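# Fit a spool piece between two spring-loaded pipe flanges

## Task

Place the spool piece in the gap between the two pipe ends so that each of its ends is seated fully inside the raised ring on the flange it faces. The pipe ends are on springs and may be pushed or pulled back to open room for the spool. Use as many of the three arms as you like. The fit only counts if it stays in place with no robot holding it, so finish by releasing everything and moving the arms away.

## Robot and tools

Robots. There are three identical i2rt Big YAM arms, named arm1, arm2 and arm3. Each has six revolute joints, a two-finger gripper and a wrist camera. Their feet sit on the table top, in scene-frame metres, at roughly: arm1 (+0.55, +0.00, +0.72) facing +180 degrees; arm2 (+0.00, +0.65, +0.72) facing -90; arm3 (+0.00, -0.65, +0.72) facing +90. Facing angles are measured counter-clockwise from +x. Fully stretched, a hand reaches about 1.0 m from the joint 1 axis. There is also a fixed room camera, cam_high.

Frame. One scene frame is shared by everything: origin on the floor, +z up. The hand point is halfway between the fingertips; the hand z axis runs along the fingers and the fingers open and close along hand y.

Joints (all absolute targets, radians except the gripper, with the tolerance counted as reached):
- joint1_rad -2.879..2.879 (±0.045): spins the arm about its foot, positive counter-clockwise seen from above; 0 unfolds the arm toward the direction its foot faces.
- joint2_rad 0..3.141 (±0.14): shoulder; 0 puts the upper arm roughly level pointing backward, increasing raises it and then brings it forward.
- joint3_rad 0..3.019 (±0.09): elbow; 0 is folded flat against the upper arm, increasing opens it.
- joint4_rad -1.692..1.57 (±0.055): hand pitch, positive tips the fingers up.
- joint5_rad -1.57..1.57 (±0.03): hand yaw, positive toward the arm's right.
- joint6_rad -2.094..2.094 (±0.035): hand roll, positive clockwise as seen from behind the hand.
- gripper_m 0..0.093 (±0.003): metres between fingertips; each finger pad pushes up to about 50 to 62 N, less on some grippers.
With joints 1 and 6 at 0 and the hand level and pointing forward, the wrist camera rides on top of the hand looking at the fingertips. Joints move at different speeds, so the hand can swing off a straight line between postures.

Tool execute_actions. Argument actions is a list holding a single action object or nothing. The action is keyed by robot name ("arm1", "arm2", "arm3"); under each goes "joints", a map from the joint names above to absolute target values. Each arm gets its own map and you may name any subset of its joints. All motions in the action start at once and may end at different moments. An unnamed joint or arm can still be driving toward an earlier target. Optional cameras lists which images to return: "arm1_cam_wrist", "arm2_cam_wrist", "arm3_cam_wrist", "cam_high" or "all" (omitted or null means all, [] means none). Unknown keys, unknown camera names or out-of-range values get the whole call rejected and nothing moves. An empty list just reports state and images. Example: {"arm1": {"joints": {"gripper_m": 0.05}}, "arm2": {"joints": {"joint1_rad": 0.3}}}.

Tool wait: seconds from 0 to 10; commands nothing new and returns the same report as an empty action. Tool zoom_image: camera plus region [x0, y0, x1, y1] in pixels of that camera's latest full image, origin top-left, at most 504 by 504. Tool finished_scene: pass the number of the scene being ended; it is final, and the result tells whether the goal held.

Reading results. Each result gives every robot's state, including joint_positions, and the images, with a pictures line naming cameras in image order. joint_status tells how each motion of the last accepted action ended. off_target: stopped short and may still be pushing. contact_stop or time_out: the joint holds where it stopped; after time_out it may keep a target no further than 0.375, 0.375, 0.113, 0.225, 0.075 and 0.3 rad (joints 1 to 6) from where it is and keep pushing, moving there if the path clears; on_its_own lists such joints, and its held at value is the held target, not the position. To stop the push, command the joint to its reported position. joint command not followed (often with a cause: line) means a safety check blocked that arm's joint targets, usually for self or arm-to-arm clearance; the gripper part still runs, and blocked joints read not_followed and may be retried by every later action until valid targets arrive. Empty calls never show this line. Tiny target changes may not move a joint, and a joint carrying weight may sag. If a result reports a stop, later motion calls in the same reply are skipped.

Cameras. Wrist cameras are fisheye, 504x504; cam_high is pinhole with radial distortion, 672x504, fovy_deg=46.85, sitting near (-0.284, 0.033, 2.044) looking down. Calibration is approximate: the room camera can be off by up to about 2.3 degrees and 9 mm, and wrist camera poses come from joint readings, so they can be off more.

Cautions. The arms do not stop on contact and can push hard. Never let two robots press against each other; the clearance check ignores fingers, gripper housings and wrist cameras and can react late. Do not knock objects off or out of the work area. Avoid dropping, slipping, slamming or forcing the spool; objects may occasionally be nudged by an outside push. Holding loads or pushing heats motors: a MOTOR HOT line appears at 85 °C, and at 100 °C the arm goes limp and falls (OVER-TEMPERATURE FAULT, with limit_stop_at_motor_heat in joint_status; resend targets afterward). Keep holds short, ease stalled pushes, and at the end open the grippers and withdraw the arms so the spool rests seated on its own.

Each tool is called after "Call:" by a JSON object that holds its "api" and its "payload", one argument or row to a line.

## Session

Call:
{"api": "execute_actions", "payload": {
  "actions": []
}}

Scene clock: 0.00 s.
arm1.joint_positions: joint1_rad=+0.409 joint2_rad=+0.523 joint3_rad=+1.383 joint4_rad=-1.241 joint5_rad=+0.220 joint6_rad=+0.191 gripper_m=+0.095
arm1.joint_status: not commanded
arm1.hand: x=+0.3509 y=-0.0412 z=+1.3229 quat_wxyz=(+0.073, +0.825, +0.021, -0.561) (m; scene frame)
arm2.joint_positions: joint1_rad=+0.334 joint2_rad=+0.458 joint3_rad=+1.406 joint4_rad=-1.265 joint5_rad=+0.090 joint6_rad=+0.367 gripper_m=+0.095
arm2.joint_status: not commanded
arm2.hand: x=+0.0330 y=+0.4906 z=+1.3676 quat_wxyz=(-0.512, -0.610, -0.527, +0.296) (m; scene frame)
arm3.joint_positions: joint1_rad=+0.405 joint2_rad=+0.604 joint3_rad=+1.384 joint4_rad=-1.145 joint5_rad=-0.161 joint6_rad=-0.389 gripper_m=+0.095
arm3.joint_status: not commanded
arm3.hand: x=-0.1243 y=-0.4400 z=+1.3484 quat_wxyz=(-0.357, +0.775, -0.268, -0.447) (m; scene frame)
pictures: arm1_cam_wrist, arm2_cam_wrist, arm3_cam_wrist, cam_high
camera_calibration (this result's frames):
arm1_cam_wrist: T_world_to_cam=[[-0.121325, 0.987533, -0.100296, 0.218589], [0.834587, 0.0467885, -0.548886, 0.439146], [-0.53735, -0.150299, -0.829858, 1.40513], [0, 0, 0, 1]] pos_world=[0.415063, -0.0252212, 1.42903]
arm2_cam_wrist: T_world_to_cam=[[-0.94494, -0.0772363, -0.318, 0.509353], [0.116868, 0.828018, -0.548386, 0.346549], [0.305665, -0.555356, -0.773401, 1.44102], [0, 0, 0, 1]] pos_world=[0.000338286, 0.552671, 1.4665]
arm3_cam_wrist: T_world_to_cam=[[0.736131, 0.599731, 0.313742, -0.0681058], [0.661588, -0.539724, -0.520576, 0.552502], [-0.142871, 0.59078, -0.794082, 1.43683], [0, 0, 0, 1]] pos_world=[-0.110112, -0.509809, 1.44995]
Images, in order (width x height): arm1_cam_wrist 504x504, arm2_cam_wrist 504x504, arm3_cam_wrist 504x504, cam_high 672x504.

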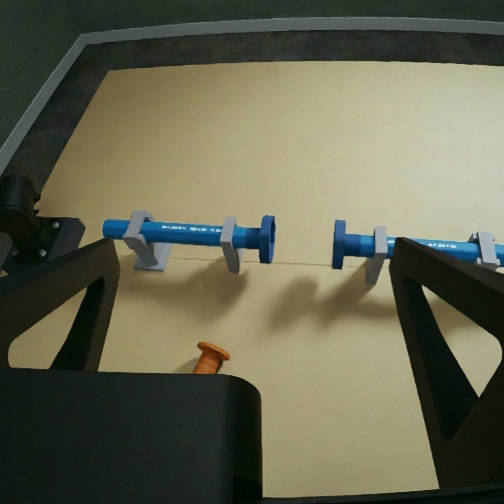

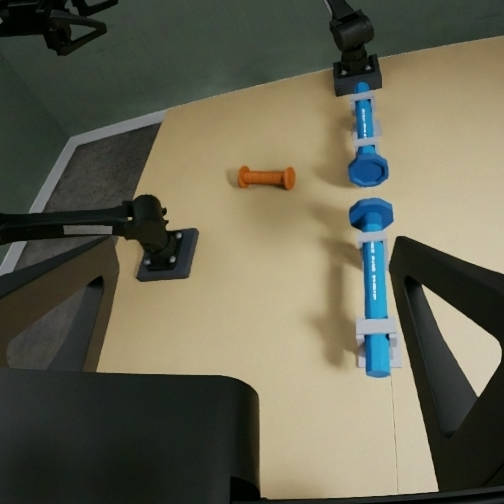

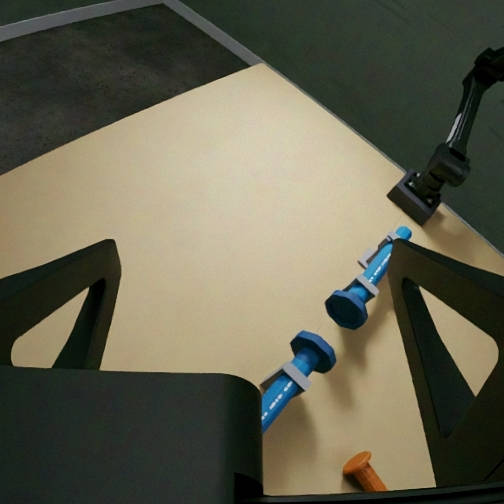

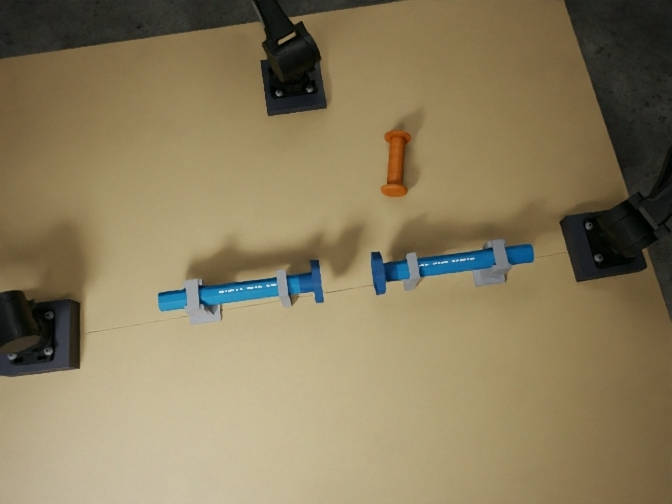

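Call:
{"api": "execute_actions", "payload": {
  "actions": [
    {"arm1":{"joints":{"joint1_rad":0.685,"joint2_rad":1.365,"joint3_rad":0.845,"joint4_rad":-1.025,"joint5_rad":0,"joint6_rad":0.95}},"arm2":{"joints":{"joint1_rad":0.056,"joint2_rad":1.69,"joint3_rad":1.29,"joint4_rad":-1.16,"joint5_rad":0,"joint6_rad":0.03}},"arm3":{"joints":{"joint1_rad":0.035,"joint2_rad":1.5,"joint3_rad":1.08,"joint4_rad":-1.15,"joint5_rad":0,"joint6_rad":0.045}}}
  ]
}}

Scene clock: 18.03 s.
arm1.joint_positions: joint1_rad=+0.685 joint2_rad=+1.356 joint3_rad=+0.817 joint4_rad=-1.034 joint5_rad=+0.001 joint6_rad=+0.934 gripper_m=+0.095
arm1.joint_status: all done
arm1.hand: x=+0.2866 y=-0.2064 z=+0.8184 quat_wxyz=(-0.001, +0.991, -0.134, -0.001) (m; scene frame)
arm2.joint_positions: joint1_rad=+0.066 joint2_rad=+1.685 joint3_rad=+1.287 joint4_rad=-1.165 joint5_rad=+0.003 joint6_rad=+0.039 gripper_m=+0.095
arm2.joint_status: all done
arm2.hand: x=+0.0072 y=+0.1647 z=+0.8834 quat_wxyz=(-0.005, -0.715, -0.699, +0.008) (m; scene frame)
arm3.joint_positions: joint1_rad=+0.041 joint2_rad=+1.492 joint3_rad=+1.071 joint4_rad=-1.145 joint5_rad=-0.002 joint6_rad=+0.034 gripper_m=+0.095
arm3.joint_status: all done
arm3.hand: x=-0.0134 y=-0.2425 z=+0.8802 quat_wxyz=(-0.008, +0.706, -0.708, -0.005) (m; scene frame)
pictures: arm1_cam_wrist, arm2_cam_wrist, arm3_cam_wrist, cam_high
camera_calibration (this result's frames):
arm1_cam_wrist: T_world_to_cam=[[0.265585, 0.964072, -0.00546971, 0.130013], [0.788918, -0.214066, 0.576007, -0.737714], [0.554141, -0.157294, -0.817427, 0.602644], [0, 0, 0, 1]] pos_world=[0.213517, -0.188469, 0.918256]
arm2_cam_wrist: T_world_to_cam=[[-0.999536, 0.0300077, 0.00531255, 0.00292027], [0.0276022, 0.817585, 0.575145, -0.636262], [0.0129153, 0.575025, -0.818034, 0.748739], [0, 0, 0, 1]] pos_world=[0.0108109, 0.0895673, 0.978422]
arm3_cam_wrist: T_world_to_cam=[[0.999977, -0.00385882, 0.00551379, 0.007178], [-0.00630063, -0.82473, 0.565492, -0.691959], [0.00236526, -0.565514, -0.824735, 0.712792], [0, 0, 0, 1]] pos_world=[-0.0132236, -0.167558, 0.979123]
Images, in order (width x height): arm1_cam_wrist 504x504, arm2_cam_wrist 504x504, arm3_cam_wrist 504x504, cam_high 672x504.

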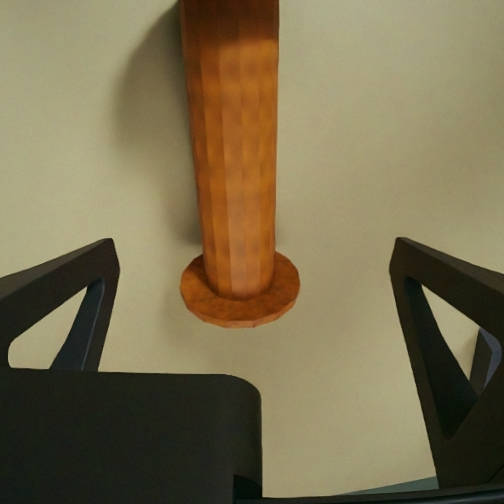

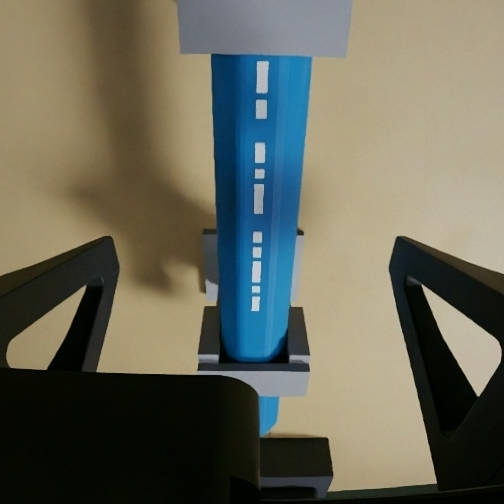

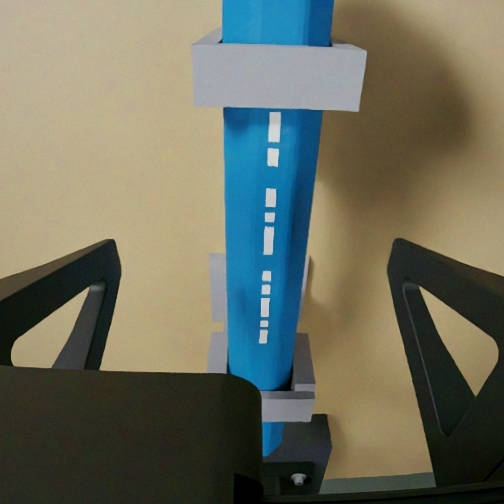

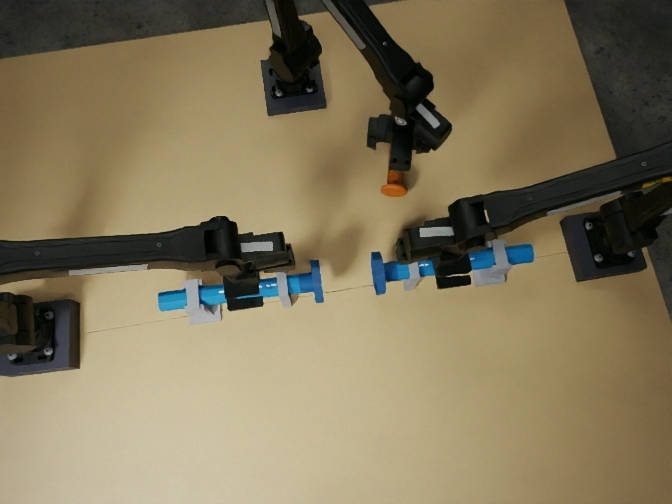

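Call:
{"api": "execute_actions", "payload": {
  "actions": [
    {"arm1":{"joints":{"joint1_rad":0.7,"joint2_rad":1.515,"joint3_rad":0.775,"joint4_rad":-0.795,"joint6_rad":0.91}},"arm2":{"joints":{"joint1_rad":0.048,"joint3_rad":1.125,"joint4_rad":-0.995,"joint6_rad":0.065}},"arm3":{"joints":{"joint1_rad":0.018,"joint3_rad":0.915,"joint4_rad":-0.98,"joint6_rad":0.06}}}
  ],
  "cameras": ["arm1_cam_wrist","arm2_cam_wrist","arm3_cam_wrist"]
}}

Scene clock: 23.63 s.
arm1.joint_positions: joint1_rad=+0.694 joint2_rad=+1.528 joint3_rad=+0.766 joint4_rad=-0.812 joint5_rad=+0.001 joint6_rad=+0.925 gripper_m=+0.095
arm1.joint_status: all done
arm1.hand: x=+0.2770 y=-0.2176 z=+0.7476 quat_wxyz=(-0.001, +0.992, -0.125, -0.001) (m; scene frame)
arm2.joint_positions: joint1_rad=+0.062 joint2_rad=+1.685 joint3_rad=+1.123 joint4_rad=-1.006 joint5_rad=+0.003 joint6_rad=+0.056 gripper_m=+0.095
arm2.joint_status: all done
arm2.hand: x=+0.0045 y=+0.1941 z=+0.8276 quat_wxyz=(-0.003, -0.722, -0.691, +0.007) (m; scene frame)
arm3.joint_positions: joint1_rad=+0.034 joint2_rad=+1.492 joint3_rad=+0.909 joint4_rad=-0.988 joint5_rad=-0.002 joint6_rad=+0.050 gripper_m=+0.095
arm3.joint_status: all done
arm3.hand: x=-0.0096 y=-0.2724 z=+0.8257 quat_wxyz=(-0.007, +0.698, -0.716, -0.003) (m; scene frame)
pictures: arm1_cam_wrist, arm2_cam_wrist, arm3_cam_wrist
camera_calibration (this result's frames):
arm1_cam_wrist: T_world_to_cam=[[0.248632, 0.968586, -0.00481784, 0.148137], [0.792205, -0.200489, 0.576381, -0.690008], [0.557309, -0.147124, -0.817167, 0.549499], [0, 0, 0, 1]] pos_world=[0.203556, -0.200978, 0.847454]
arm2_cam_wrist: T_world_to_cam=[[-0.998687, 0.0509536, 0.00524525, -0.00435876], [0.0445829, 0.814237, 0.578819, -0.630584], [0.025222, 0.578293, -0.815439, 0.683356], [0, 0, 0, 1]] pos_world=[0.0065246, 0.118487, 0.922252]
arm3_cam_wrist: T_world_to_cam=[[0.999658, -0.0256043, 0.00537056, -0.0022183], [-0.0241084, -0.821868, 0.569167, -0.688258], [-0.0101593, -0.569102, -0.822204, 0.64769], [0, 0, 0, 1]] pos_world=[-0.0077952, -0.197112, 0.924279]
Images, in order (width x height): arm1_cam_wrist 504x504, arm2_cam_wrist 504x504, arm3_cam_wrist 504x504.

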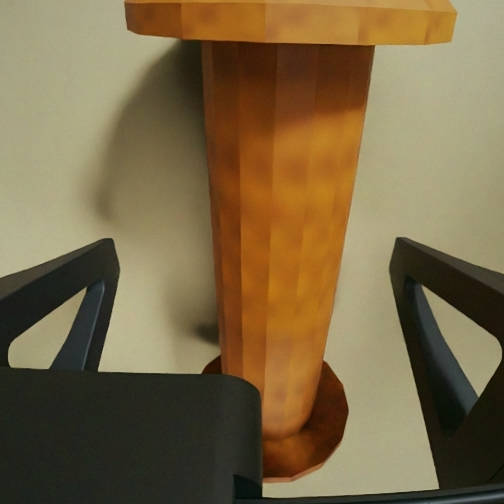

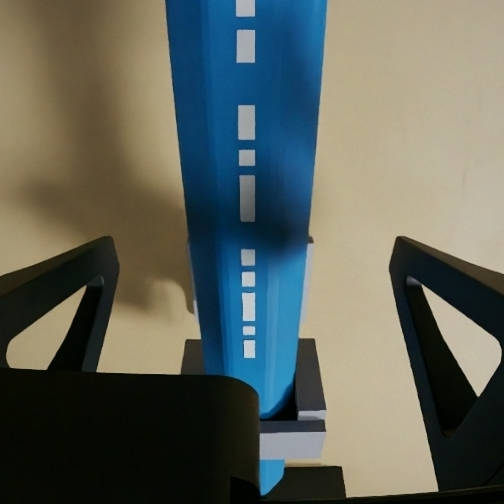

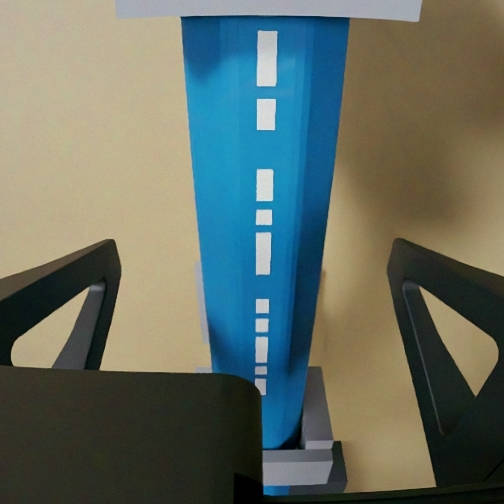

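Call:
{"api": "execute_actions", "payload": {
  "actions": [
    {"arm1":{"joints":{"gripper_m":0.0}},"arm2":{"joints":{"gripper_m":0.0}},"arm3":{"joints":{"gripper_m":0.0}}}
  ],
  "cameras": []
}}

Call:
{"api": "execute_actions", "payload": {
  "actions": [
    {"arm1":{"joints":{"joint1_rad":0.4,"joint2_rad":1.35,"joint3_rad":1.25,"joint4_rad":-1.43,"joint6_rad":1.67}},"arm2":{"joints":{"joint2_rad":1.515,"joint3_rad":0.95,"joint4_rad":-1.06}},"arm3":{"joints":{"joint2_rad":1.325,"joint3_rad":0.74,"joint4_rad":-1.04}}}
  ],
  "cameras": []
}}

Scene clock: 36.77 s.
arm1.joint_positions: joint1_rad=+0.694 joint2_rad=+1.527 joint3_rad=+0.766 joint4_rad=-0.809 joint5_rad=+0.002 joint6_rad=+0.924 gripper_m=+0.035
arm1.joint_status: gripper_m off_target (ended at +0.035, target +0.000)
arm1.hand: x=+0.2768 y=-0.2180 z=+0.7476 quat_wxyz=(+0.000, +0.992, -0.124, -0.002) (m; scene frame)
arm2.joint_positions: joint1_rad=+0.061 joint2_rad=+1.661 joint3_rad=+1.127 joint4_rad=-1.002 joint5_rad=-0.004 joint6_rad=+0.057 gripper_m=+0.001
arm2.joint_status: all done
arm2.hand: x=+0.0056 y=+0.1900 z=+0.8393 quat_wxyz=(-0.017, -0.723, -0.691, +0.015) (m; scene frame)
arm3.joint_positions: joint1_rad=+0.031 joint2_rad=+1.492 joint3_rad=+0.909 joint4_rad=-0.988 joint5_rad=+0.003 joint6_rad=+0.050 gripper_m=+0.039
arm3.joint_status: gripper_m off_target (ended at +0.039, target +0.000)
arm3.hand: x=-0.0076 y=-0.2723 z=+0.8257 quat_wxyz=(-0.009, +0.697, -0.717, -0.002) (m; scene frame)
pictures: none
No camera images: the call's "cameras" was empty. Leave "cameras" out to get every camera's image.

Scene clock: 38.77 s.
arm1.joint_positions: joint1_rad=+0.394 joint2_rad=+1.351 joint3_rad=+1.205 joint4_rad=-1.415 joint5_rad=+0.002 joint6_rad=+1.655 gripper_m=+0.035
arm1.joint_status: all done
arm1.hand: x=+0.1914 y=-0.1407 z=+0.9590 quat_wxyz=(+0.005, +0.802, -0.597, -0.004) (m; scene frame)
arm2.joint_positions: joint1_rad=+0.061 joint2_rad=+1.518 joint3_rad=+0.959 joint4_rad=-1.052 joint5_rad=-0.004 joint6_rad=+0.058 gripper_m=+0.001
arm2.joint_status: all done
arm2.hand: x=+0.0047 y=+0.2671 z=+0.8413 quat_wxyz=(+0.010, -0.723, -0.690, -0.011) (m; scene frame)
arm3.joint_positions: joint1_rad=+0.031 joint2_rad=+1.392 joint3_rad=+0.803 joint4_rad=-0.921 joint5_rad=+0.001 joint6_rad=+0.050 gripper_m=+0.039
arm3.joint_status: joint4_rad time_out (moved +0.066 of -0.052); the others done
arm3.on_its_own: joint4_rad reads -0.921 and still pushes toward -1.040 since a time_out
arm3.hand: x=-0.0075 y=-0.2974 z=+0.8254 quat_wxyz=(-0.028, +0.696, -0.717, -0.024) (m; scene frame)
pictures: none
No camera images: the call's "cameras" was empty. Leave "cameras" out to get every camera's image.

Call:
{"api": "execute_actions", "payload": {
  "actions": [
    {"arm1":{"joints":{"joint1_rad":0.08,"joint2_rad":1.77,"joint3_rad":1.68,"joint4_rad":-1.38}},"arm2":{"joints":{"gripper_m":0.09,"joint2_rad":1.69,"joint3_rad":1.09,"joint4_rad":-0.95}}}
  ],
  "cameras": ["arm2_cam_wrist","cam_high"]
}}

Scene clock: 44.47 s.
arm1.joint_positions: joint1_rad=+0.082 joint2_rad=+1.803 joint3_rad=+1.620 joint4_rad=-1.386 joint5_rad=+0.002 joint6_rad=+1.655 gripper_m=+0.035
arm1.joint_status: all done
arm1.hand: x=+0.0003 y=-0.0338 z=+0.9141 quat_wxyz=(+0.001, +0.699, -0.715, -0.002) (m; scene frame)
arm2.joint_positions: joint1_rad=+0.061 joint2_rad=+1.688 joint3_rad=+1.055 joint4_rad=-0.955 joint5_rad=-0.004 joint6_rad=+0.058 gripper_m=+0.090
arm2.joint_status: all done
arm2.hand: x=+0.0051 y=+0.2131 z=+0.8047 quat_wxyz=(+0.002, -0.723, -0.690, -0.003) (m; scene frame)
arm3.joint_positions: joint1_rad=+0.031 joint2_rad=+1.392 joint3_rad=+0.803 joint4_rad=-0.921 joint5_rad=+0.001 joint6_rad=+0.050 gripper_m=+0.039
arm3.joint_status: not commanded
arm3.on_its_own: joint4_rad reads -0.921 and still pushes toward -1.040 since a time_out
arm3.hand: x=-0.0075 y=-0.2974 z=+0.8254 quat_wxyz=(-0.028, +0.696, -0.717, -0.024) (m; scene frame)
pictures: arm2_cam_wrist, cam_high
camera_calibration (this result's frames):
arm2_cam_wrist: T_world_to_cam=[[-0.998563, 0.0535843, -0.00033641, -0.00069807], [0.0428468, 0.802205, 0.595509, -0.643702], [0.0321798, 0.594639, -0.803348, 0.640461], [0, 0, 0, 1]] pos_world=[0.0062736, 0.135575, 0.897844]
Images, in order (width x height): arm2_cam_wrist 504x504, cam_high 672x504.

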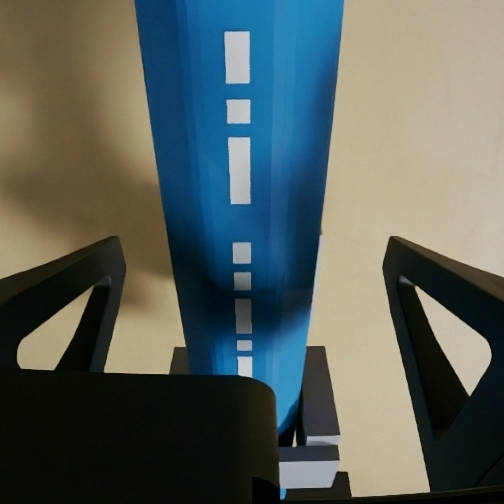

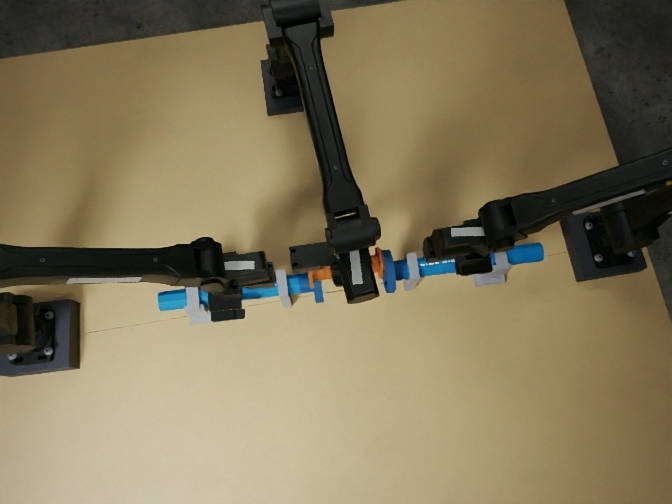

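Hand reached y=.267 freely earlier, so room suffices.

Call:
{"api": "execute_actions", "payload": {
  "actions": [
    {"arm2":{"joints":{"gripper_m":0.0,"joint1_rad":0.075}}}
  ],
  "cameras": []
}}

Call:
{"api": "execute_actions", "payload": {
  "actions": [
    {"arm2":{"joints":{"joint2_rad":1.52,"joint3_rad":0.88,"joint4_rad":-1.01}}}
  ],
  "cameras": ["cam_high"]
}}

Call:
{"api": "zoom_image", "payload": {
  "camera": "cam_high",
  "region": [260, 220, 440, 320]
}}

Scene clock: 47.93 s.
arm1.joint_positions: joint1_rad=+0.082 joint2_rad=+1.803 joint3_rad=+1.620 joint4_rad=-1.386 joint5_rad=+0.002 joint6_rad=+1.655 gripper_m=+0.035
arm1.joint_status: not commanded
arm1.hand: x=+0.0003 y=-0.0338 z=+0.9141 quat_wxyz=(+0.001, +0.699, -0.715, -0.002) (m; scene frame)
arm2.joint_positions: joint1_rad=+0.065 joint2_rad=+1.688 joint3_rad=+1.055 joint4_rad=-0.955 joint5_rad=-0.005 joint6_rad=+0.060 gripper_m=+0.039
arm2.joint_status: gripper_m off_target (ended at +0.039, target +0.000); the others done
arm2.hand: x=+0.0072 y=+0.2130 z=+0.8047 quat_wxyz=(+0.001, -0.723, -0.691, -0.003) (m; scene frame)
arm3.joint_positions: joint1_rad=+0.031 joint2_rad=+1.392 joint3_rad=+0.803 joint4_rad=-0.921 joint5_rad=+0.001 joint6_rad=+0.050 gripper_m=+0.039
arm3.joint_status: not commanded
arm3.on_its_own: joint4_rad reads -0.921 and still pushes toward -1.040 since a time_out
arm3.hand: x=-0.0075 y=-0.2974 z=+0.8254 quat_wxyz=(-0.028, +0.696, -0.717, -0.024) (m; scene frame)
pictures: none
No camera images: the call's "cameras" was empty. Leave "cameras" out to get every camera's image.

Scene clock: 50.00 s.
arm1.joint_positions: joint1_rad=+0.082 joint2_rad=+1.803 joint3_rad=+1.620 joint4_rad=-1.386 joint5_rad=+0.002 joint6_rad=+1.655 gripper_m=+0.035
arm1.joint_status: not commanded
arm1.hand: x=+0.0003 y=-0.0338 z=+0.9141 quat_wxyz=(+0.001, +0.699, -0.715, -0.002) (m; scene frame)
arm2.joint_positions: joint1_rad=+0.067 joint2_rad=+1.606 joint3_rad=+0.950 joint4_rad=-0.886 joint5_rad=-0.005 joint6_rad=+0.060 gripper_m=+0.039
arm2.joint_status: joint4_rad time_out (moved +0.068 of -0.055); the others done
arm2.on_its_own: joint4_rad reads -0.886 and still pushes toward -1.010 since a time_out
arm2.hand: x=+0.0073 y=+0.2377 z=+0.8053 quat_wxyz=(-0.015, -0.722, -0.692, +0.012) (m; scene frame)
arm3.joint_positions: joint1_rad=+0.031 joint2_rad=+1.392 joint3_rad=+0.803 joint4_rad=-0.921 joint5_rad=+0.001 joint6_rad=+0.050 gripper_m=+0.039
arm3.joint_status: not commanded
arm3.on_its_own: joint4_rad reads -0.921 and still pushes toward -1.040 since a time_out
arm3.hand: x=-0.0075 y=-0.2974 z=+0.8254 quat_wxyz=(-0.028, +0.696, -0.717, -0.024) (m; scene frame)
pictures: cam_high
Images, in order (width x height): cam_high 672x504.

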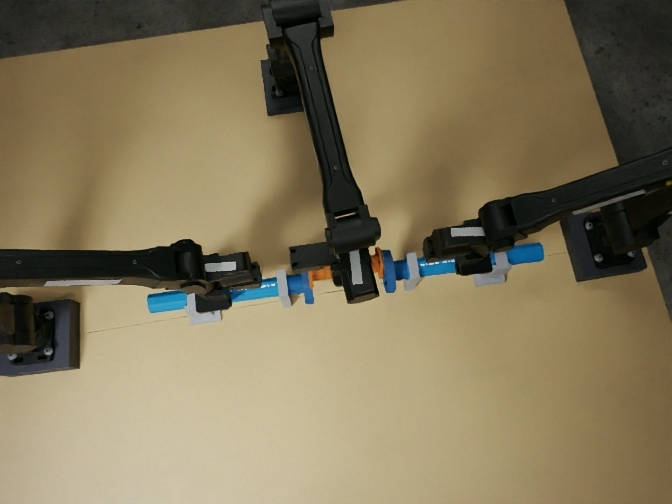

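Region (260, 220, 440, 320) of cam_high's 672x504 image, scaled by 2.800, with more detail than that image has.

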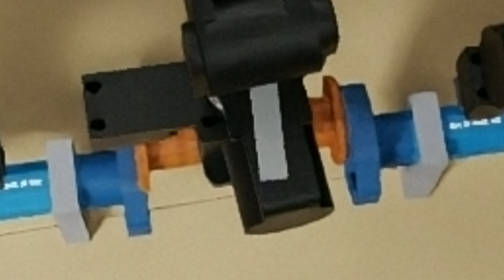

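Call:
{"api": "execute_actions", "payload": {
  "actions": [
    {"arm1":{"joints":{"joint1_rad":0.098,"joint6_rad":1.69}}}
  ],
  "cameras": ["cam_high"]
}}

Call:
{"api": "zoom_image", "payload": {
  "camera": "cam_high",
  "region": [260, 220, 440, 320]
}}

Scene clock: 55.80 s.
arm1.joint_positions: joint1_rad=+0.093 joint2_rad=+1.803 joint3_rad=+1.620 joint4_rad=-1.386 joint5_rad=+0.002 joint6_rad=+1.674 gripper_m=+0.035
arm1.joint_status: all done
arm1.hand: x=+0.0007 y=-0.0403 z=+0.9141 quat_wxyz=(+0.001, +0.697, -0.717, -0.002) (m; scene frame)
arm2.joint_positions: joint1_rad=+0.067 joint2_rad=+1.606 joint3_rad=+0.950 joint4_rad=-0.886 joint5_rad=-0.005 joint6_rad=+0.060 gripper_m=+0.039
arm2.joint_status: not commanded
arm2.on_its_own: joint4_rad reads -0.886 and still pushes toward -1.010 since a time_out
arm2.hand: x=+0.0073 y=+0.2377 z=+0.8053 quat_wxyz=(-0.015, -0.722, -0.692, +0.012) (m; scene frame)
arm3.joint_positions: joint1_rad=+0.031 joint2_rad=+1.392 joint3_rad=+0.803 joint4_rad=-0.921 joint5_rad=+0.001 joint6_rad=+0.050 gripper_m=+0.039
arm3.joint_status: not commanded
arm3.on_its_own: joint4_rad reads -0.921 and still pushes toward -1.040 since a time_out
arm3.hand: x=-0.0075 y=-0.2974 z=+0.8254 quat_wxyz=(-0.028, +0.696, -0.717, -0.024) (m; scene frame)
pictures: cam_high
Images, in order (width x height): cam_high 672x504.

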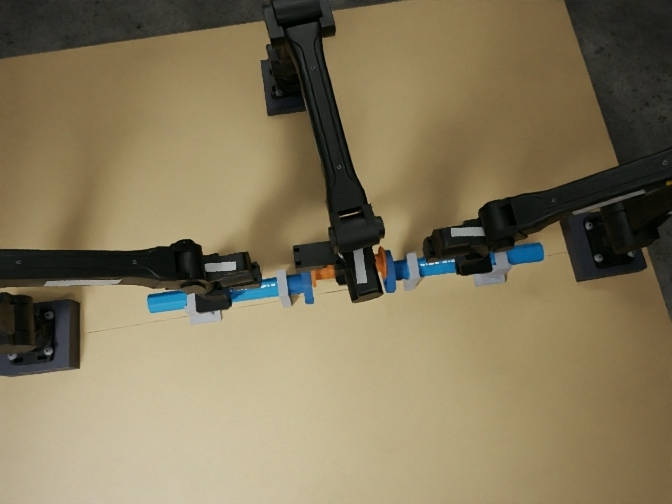

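Region (260, 220, 440, 320) of cam_high's 672x504 image, scaled by 2.800, with more detail than that image has.

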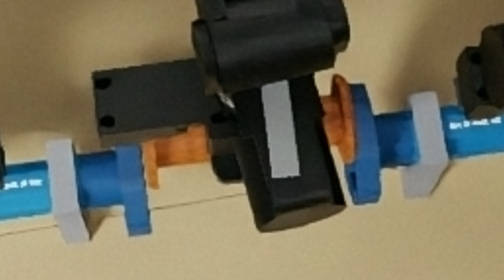

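Call:
{"api": "execute_actions", "payload": {
  "actions": [
    {"arm1":{"joints":{"joint2_rad":1.805,"joint3_rad":1.415,"joint4_rad":-1.05}}}
  ],
  "cameras": ["cam_high","arm1_cam_wrist"]
}}

Call:
{"api": "zoom_image", "payload": {
  "camera": "cam_high",
  "region": [260, 220, 440, 320]
}}

Scene clock: 63.90 s.
arm1.joint_positions: joint1_rad=+0.093 joint2_rad=+1.833 joint3_rad=+1.390 joint4_rad=-1.067 joint5_rad=+0.002 joint6_rad=+1.675 gripper_m=+0.035
arm1.joint_status: all done
arm1.hand: x=+0.0060 y=-0.0399 z=+0.8155 quat_wxyz=(+0.024, +0.696, -0.717, -0.021) (m; scene frame)
arm2.joint_positions: joint1_rad=+0.067 joint2_rad=+1.606 joint3_rad=+0.950 joint4_rad=-0.886 joint5_rad=-0.005 joint6_rad=+0.060 gripper_m=+0.039
arm2.joint_status: not commanded
arm2.on_its_own: joint4_rad reads -0.886 and still pushes toward -1.010 since a time_out
arm2.hand: x=+0.0073 y=+0.2377 z=+0.8053 quat_wxyz=(-0.015, -0.722, -0.692, +0.012) (m; scene frame)
arm3.joint_positions: joint1_rad=+0.031 joint2_rad=+1.392 joint3_rad=+0.803 joint4_rad=-0.921 joint5_rad=+0.001 joint6_rad=+0.050 gripper_m=+0.039
arm3.joint_status: not commanded
arm3.on_its_own: joint4_rad reads -0.921 and still pushes toward -1.040 since a time_out
arm3.hand: x=-0.0075 y=-0.2974 z=+0.8254 quat_wxyz=(-0.028, +0.696, -0.717, -0.024) (m; scene frame)
pictures: arm1_cam_wrist, cam_high
camera_calibration (this result's frames):
arm1_cam_wrist: T_world_to_cam=[[0.997077, -0.0307212, -0.0699607, 0.0525334], [0.0156922, -0.813762, 0.580986, -0.502448], [-0.07478, -0.580385, -0.810901, 0.763493], [0, 0, 0, 1]] pos_world=[0.0125987, 0.035861, 0.914708]
Images, in order (width x height): arm1_cam_wrist 504x504, cam_high 672x504.

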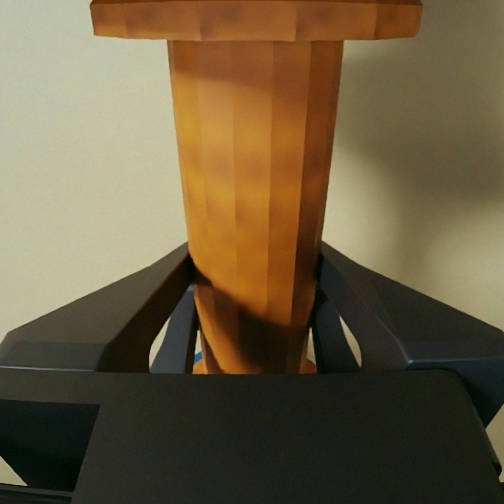

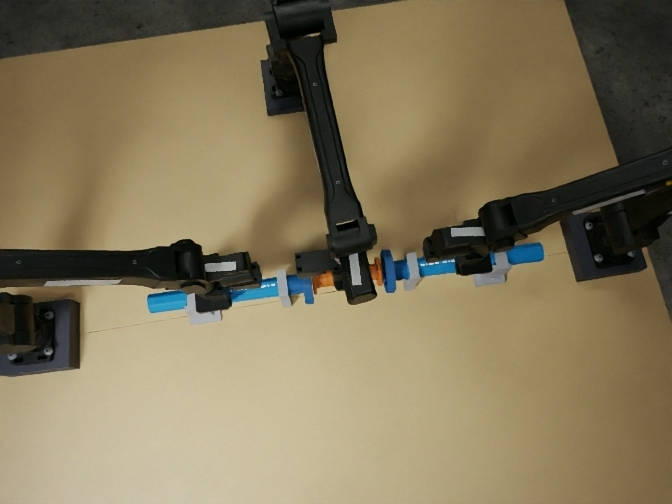

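Region (260, 220, 440, 320) of cam_high's 672x504 image, scaled by 2.800, with more detail than that image has.

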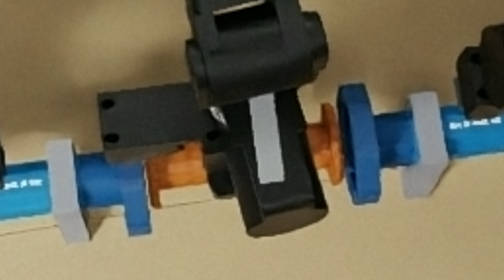

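Call:
{"api": "execute_actions", "payload": {
  "actions": [
    {"arm1":{"joints":{"joint3_rad":1.458}}}
  ],
  "cameras": ["cam_high","arm1_cam_wrist"]
}}

Call:
{"api": "zoom_image", "payload": {
  "camera": "cam_high",
  "region": [260, 220, 440, 320]
}}

Scene clock: 68.80 s.
arm1.joint_positions: joint1_rad=+0.093 joint2_rad=+1.833 joint3_rad=+1.400 joint4_rad=-1.067 joint5_rad=+0.002 joint6_rad=+1.675 gripper_m=+0.035
arm1.joint_status: all done
arm1.hand: x=+0.0018 y=-0.0402 z=+0.8192 quat_wxyz=(+0.028, +0.696, -0.717, -0.024) (m; scene frame)
arm2.joint_positions: joint1_rad=+0.067 joint2_rad=+1.606 joint3_rad=+0.950 joint4_rad=-0.886 joint5_rad=-0.005 joint6_rad=+0.060 gripper_m=+0.039
arm2.joint_status: not commanded
arm2.on_its_own: joint4_rad reads -0.886 and still pushes toward -1.010 since a time_out
arm2.hand: x=+0.0073 y=+0.2377 z=+0.8053 quat_wxyz=(-0.015, -0.722, -0.692, +0.012) (m; scene frame)
arm3.joint_positions: joint1_rad=+0.031 joint2_rad=+1.392 joint3_rad=+0.803 joint4_rad=-0.921 joint5_rad=+0.001 joint6_rad=+0.050 gripper_m=+0.039
arm3.joint_status: not commanded
arm3.on_its_own: joint4_rad reads -0.921 and still pushes toward -1.040 since a time_out
arm3.hand: x=-0.0075 y=-0.2974 z=+0.8254 quat_wxyz=(-0.028, +0.696, -0.717, -0.024) (m; scene frame)
pictures: arm1_cam_wrist, cam_high
camera_calibration (this result's frames):
arm1_cam_wrist: T_world_to_cam=[[0.996305, -0.0307834, -0.0801742, 0.0653127], [0.0216583, -0.813316, 0.58142, -0.505156], [-0.083105, -0.581008, -0.809644, 0.764994], [0, 0, 0, 1]] pos_world=[0.00944425, 0.0356264, 0.918317]
Images, in order (width x height): arm1_cam_wrist 504x504, cam_high 672x504.

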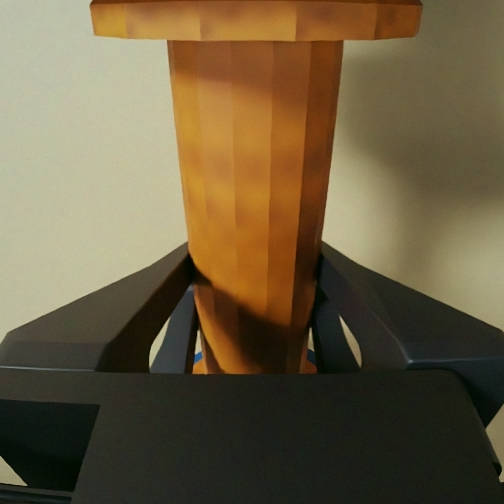

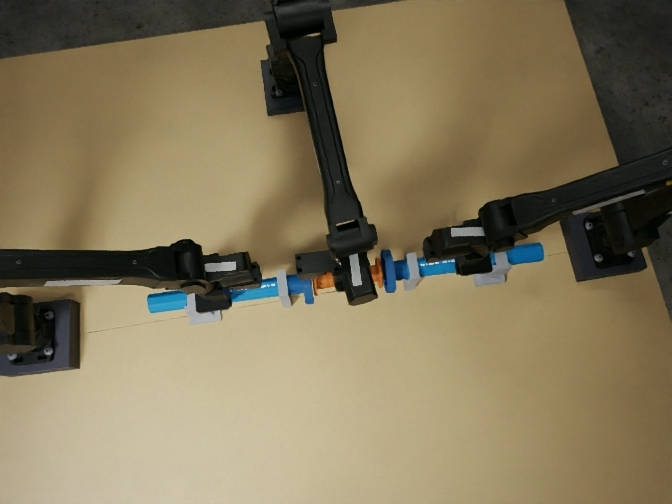

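Region (260, 220, 440, 320) of cam_high's 672x504 image, scaled by 2.800, with more detail than that image has.

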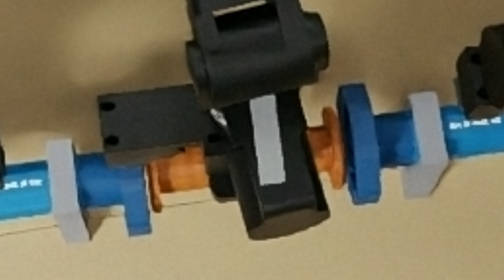

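Call:
{"api": "execute_actions", "payload": {
  "actions": [
    {"arm2":{"joints":{"joint2_rad":1.64,"joint3_rad":0.995,"joint4_rad":-0.92}},"arm3":{"joints":{"joint2_rad":1.425,"joint3_rad":0.84,"joint4_rad":-0.95}}}
  ],
  "cameras": ["cam_high"]
}}

Call:
{"api": "zoom_image", "payload": {
  "camera": "cam_high",
  "region": [260, 220, 440, 320]
}}

Scene clock: 74.23 s.
arm1.joint_positions: joint1_rad=+0.095 joint2_rad=+1.833 joint3_rad=+1.400 joint4_rad=-1.066 joint5_rad=-0.002 joint6_rad=+1.676 gripper_m=+0.035
arm1.joint_status: not commanded
arm1.hand: x=+0.0018 y=-0.0420 z=+0.8192 quat_wxyz=(+0.030, +0.697, -0.716, -0.023) (m; scene frame)
arm2.joint_positions: joint1_rad=+0.067 joint2_rad=+1.630 joint3_rad=+0.978 joint4_rad=-0.886 joint5_rad=-0.003 joint6_rad=+0.060 gripper_m=+0.039
arm2.joint_status: all done
arm2.hand: x=+0.0073 y=+0.2265 z=+0.8046 quat_wxyz=(-0.017, -0.722, -0.692, +0.014) (m; scene frame)
arm3.joint_positions: joint1_rad=+0.031 joint2_rad=+1.421 joint3_rad=+0.830 joint4_rad=-0.917 joint5_rad=+0.001 joint6_rad=+0.050 gripper_m=+0.039
arm3.joint_status: all done
arm3.hand: x=-0.0078 y=-0.2859 z=+0.8251 quat_wxyz=(-0.029, +0.696, -0.717, -0.026) (m; scene frame)
pictures: cam_high
Images, in order (width x height): cam_high 672x504.

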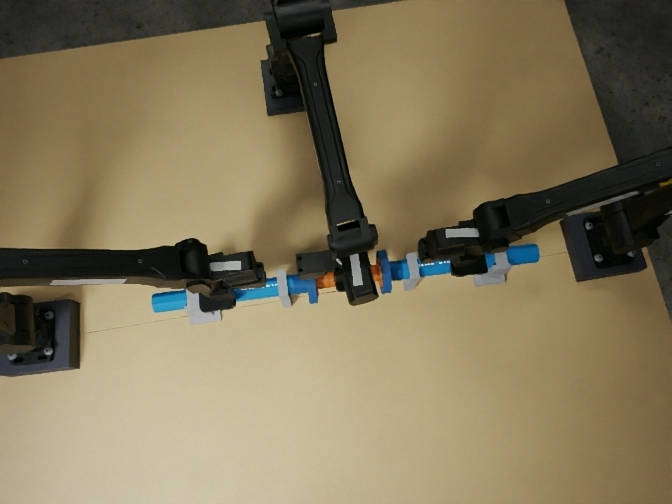

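Region (260, 220, 440, 320) of cam_high's 672x504 image, scaled by 2.800, with more detail than that image has.

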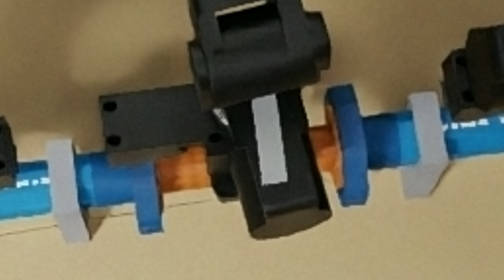

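Call:
{"api": "execute_actions", "payload": {
  "actions": [
    {"arm1":{"joints":{"gripper_m":0.09}},"arm2":{"joints":{"gripper_m":0.09}},"arm3":{"joints":{"gripper_m":0.09}}}
  ],
  "cameras": []
}}

Call:
{"api": "execute_actions", "payload": {
  "actions": [
    {"arm1":{"joints":{"joint2_rad":1.74,"joint3_rad":1.7,"joint4_rad":-1.46}},"arm2":{"joints":{"joint2_rad":1.5,"joint3_rad":1.27,"joint4_rad":-1.34}},"arm3":{"joints":{"joint2_rad":1.3,"joint3_rad":1.1,"joint4_rad":-1.37}}}
  ],
  "cameras": ["cam_high","arm1_cam_wrist"]
}}

Call:
{"api": "zoom_image", "payload": {
  "camera": "cam_high",
  "region": [260, 220, 440, 320]
}}

Scene clock: 79.30 s.
arm1.joint_positions: joint1_rad=+0.095 joint2_rad=+1.819 joint3_rad=+1.414 joint4_rad=-1.066 joint5_rad=-0.002 joint6_rad=+1.676 gripper_m=+0.090
arm1.joint_status: all done
arm1.hand: x=-0.0042 y=-0.0425 z=+0.8317 quat_wxyz=(+0.040, +0.696, -0.716, -0.032) (m; scene frame)
arm2.joint_positions: joint1_rad=+0.067 joint2_rad=+1.630 joint3_rad=+0.978 joint4_rad=-0.911 joint5_rad=-0.003 joint6_rad=+0.060 gripper_m=+0.090
arm2.joint_status: all done
arm2.hand: x=+0.0072 y=+0.2328 z=+0.8044 quat_wxyz=(-0.007, -0.722, -0.691, +0.006) (m; scene frame)
arm3.joint_positions: joint1_rad=+0.031 joint2_rad=+1.421 joint3_rad=+0.830 joint4_rad=-0.943 joint5_rad=+0.001 joint6_rad=+0.051 gripper_m=+0.090
arm3.joint_status: all done
arm3.hand: x=-0.0076 y=-0.2922 z=+0.8247 quat_wxyz=(-0.020, +0.697, -0.717, -0.016) (m; scene frame)
pictures: none
No camera images: the call's "cameras" was empty. Leave "cameras" out to get every camera's image.

Scene clock: 80.53 s.
arm1.joint_positions: joint1_rad=+0.095 joint2_rad=+1.729 joint3_rad=+1.671 joint4_rad=-1.445 joint5_rad=-0.002 joint6_rad=+1.676 gripper_m=+0.090
arm1.joint_status: all done
arm1.hand: x=+0.0056 y=-0.0417 z=+0.9721 quat_wxyz=(+0.028, +0.697, -0.717, -0.021) (m; scene frame)
arm2.joint_positions: joint1_rad=+0.067 joint2_rad=+1.483 joint3_rad=+1.251 joint4_rad=-1.331 joint5_rad=-0.003 joint6_rad=+0.060 gripper_m=+0.090
arm2.joint_status: all done
arm2.hand: x=+0.0077 y=+0.2223 z=+0.9577 quat_wxyz=(-0.007, -0.722, -0.691, +0.006) (m; scene frame)
arm3.joint_positions: joint1_rad=+0.031 joint2_rad=+1.286 joint3_rad=+1.083 joint4_rad=-1.363 joint5_rad=+0.001 joint6_rad=+0.051 gripper_m=+0.090
arm3.joint_status: all done
arm3.hand: x=-0.0084 y=-0.2969 z=+0.9581 quat_wxyz=(-0.009, +0.697, -0.717, -0.004) (m; scene frame)
pictures: arm1_cam_wrist, cam_high
camera_calibration (this result's frames):
arm1_cam_wrist: T_world_to_cam=[[0.9967, -0.0296422, -0.0755679, 0.0692761], [0.0202101, -0.811008, 0.584686, -0.598315], [-0.0786176, -0.584284, -0.807732, 0.8862], [0, 0, 0, 1]] pos_world=[0.0127154, 0.0346072, 1.07087]
Images, in order (width x height): arm1_cam_wrist 504x504, cam_high 672x504.

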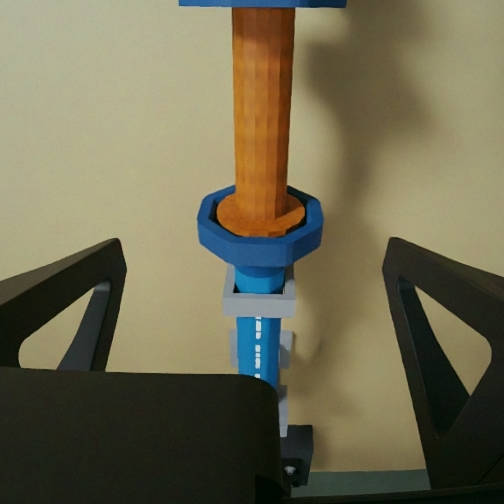

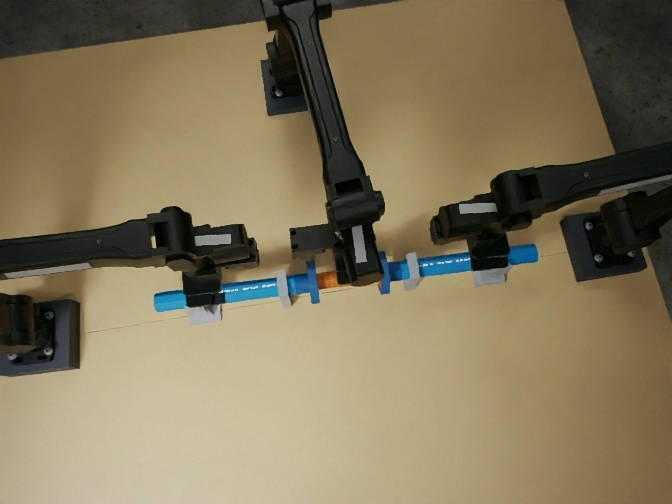

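Region (260, 220, 440, 320) of cam_high's 672x504 image, scaled by 2.800, with more detail than that image has.

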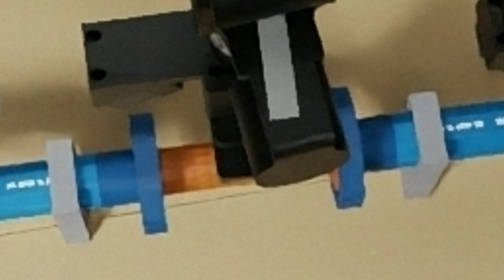

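Call:
{"api": "finished_scene", "payload": {
  "scene": 2
}}

The scene is finished: the task was done.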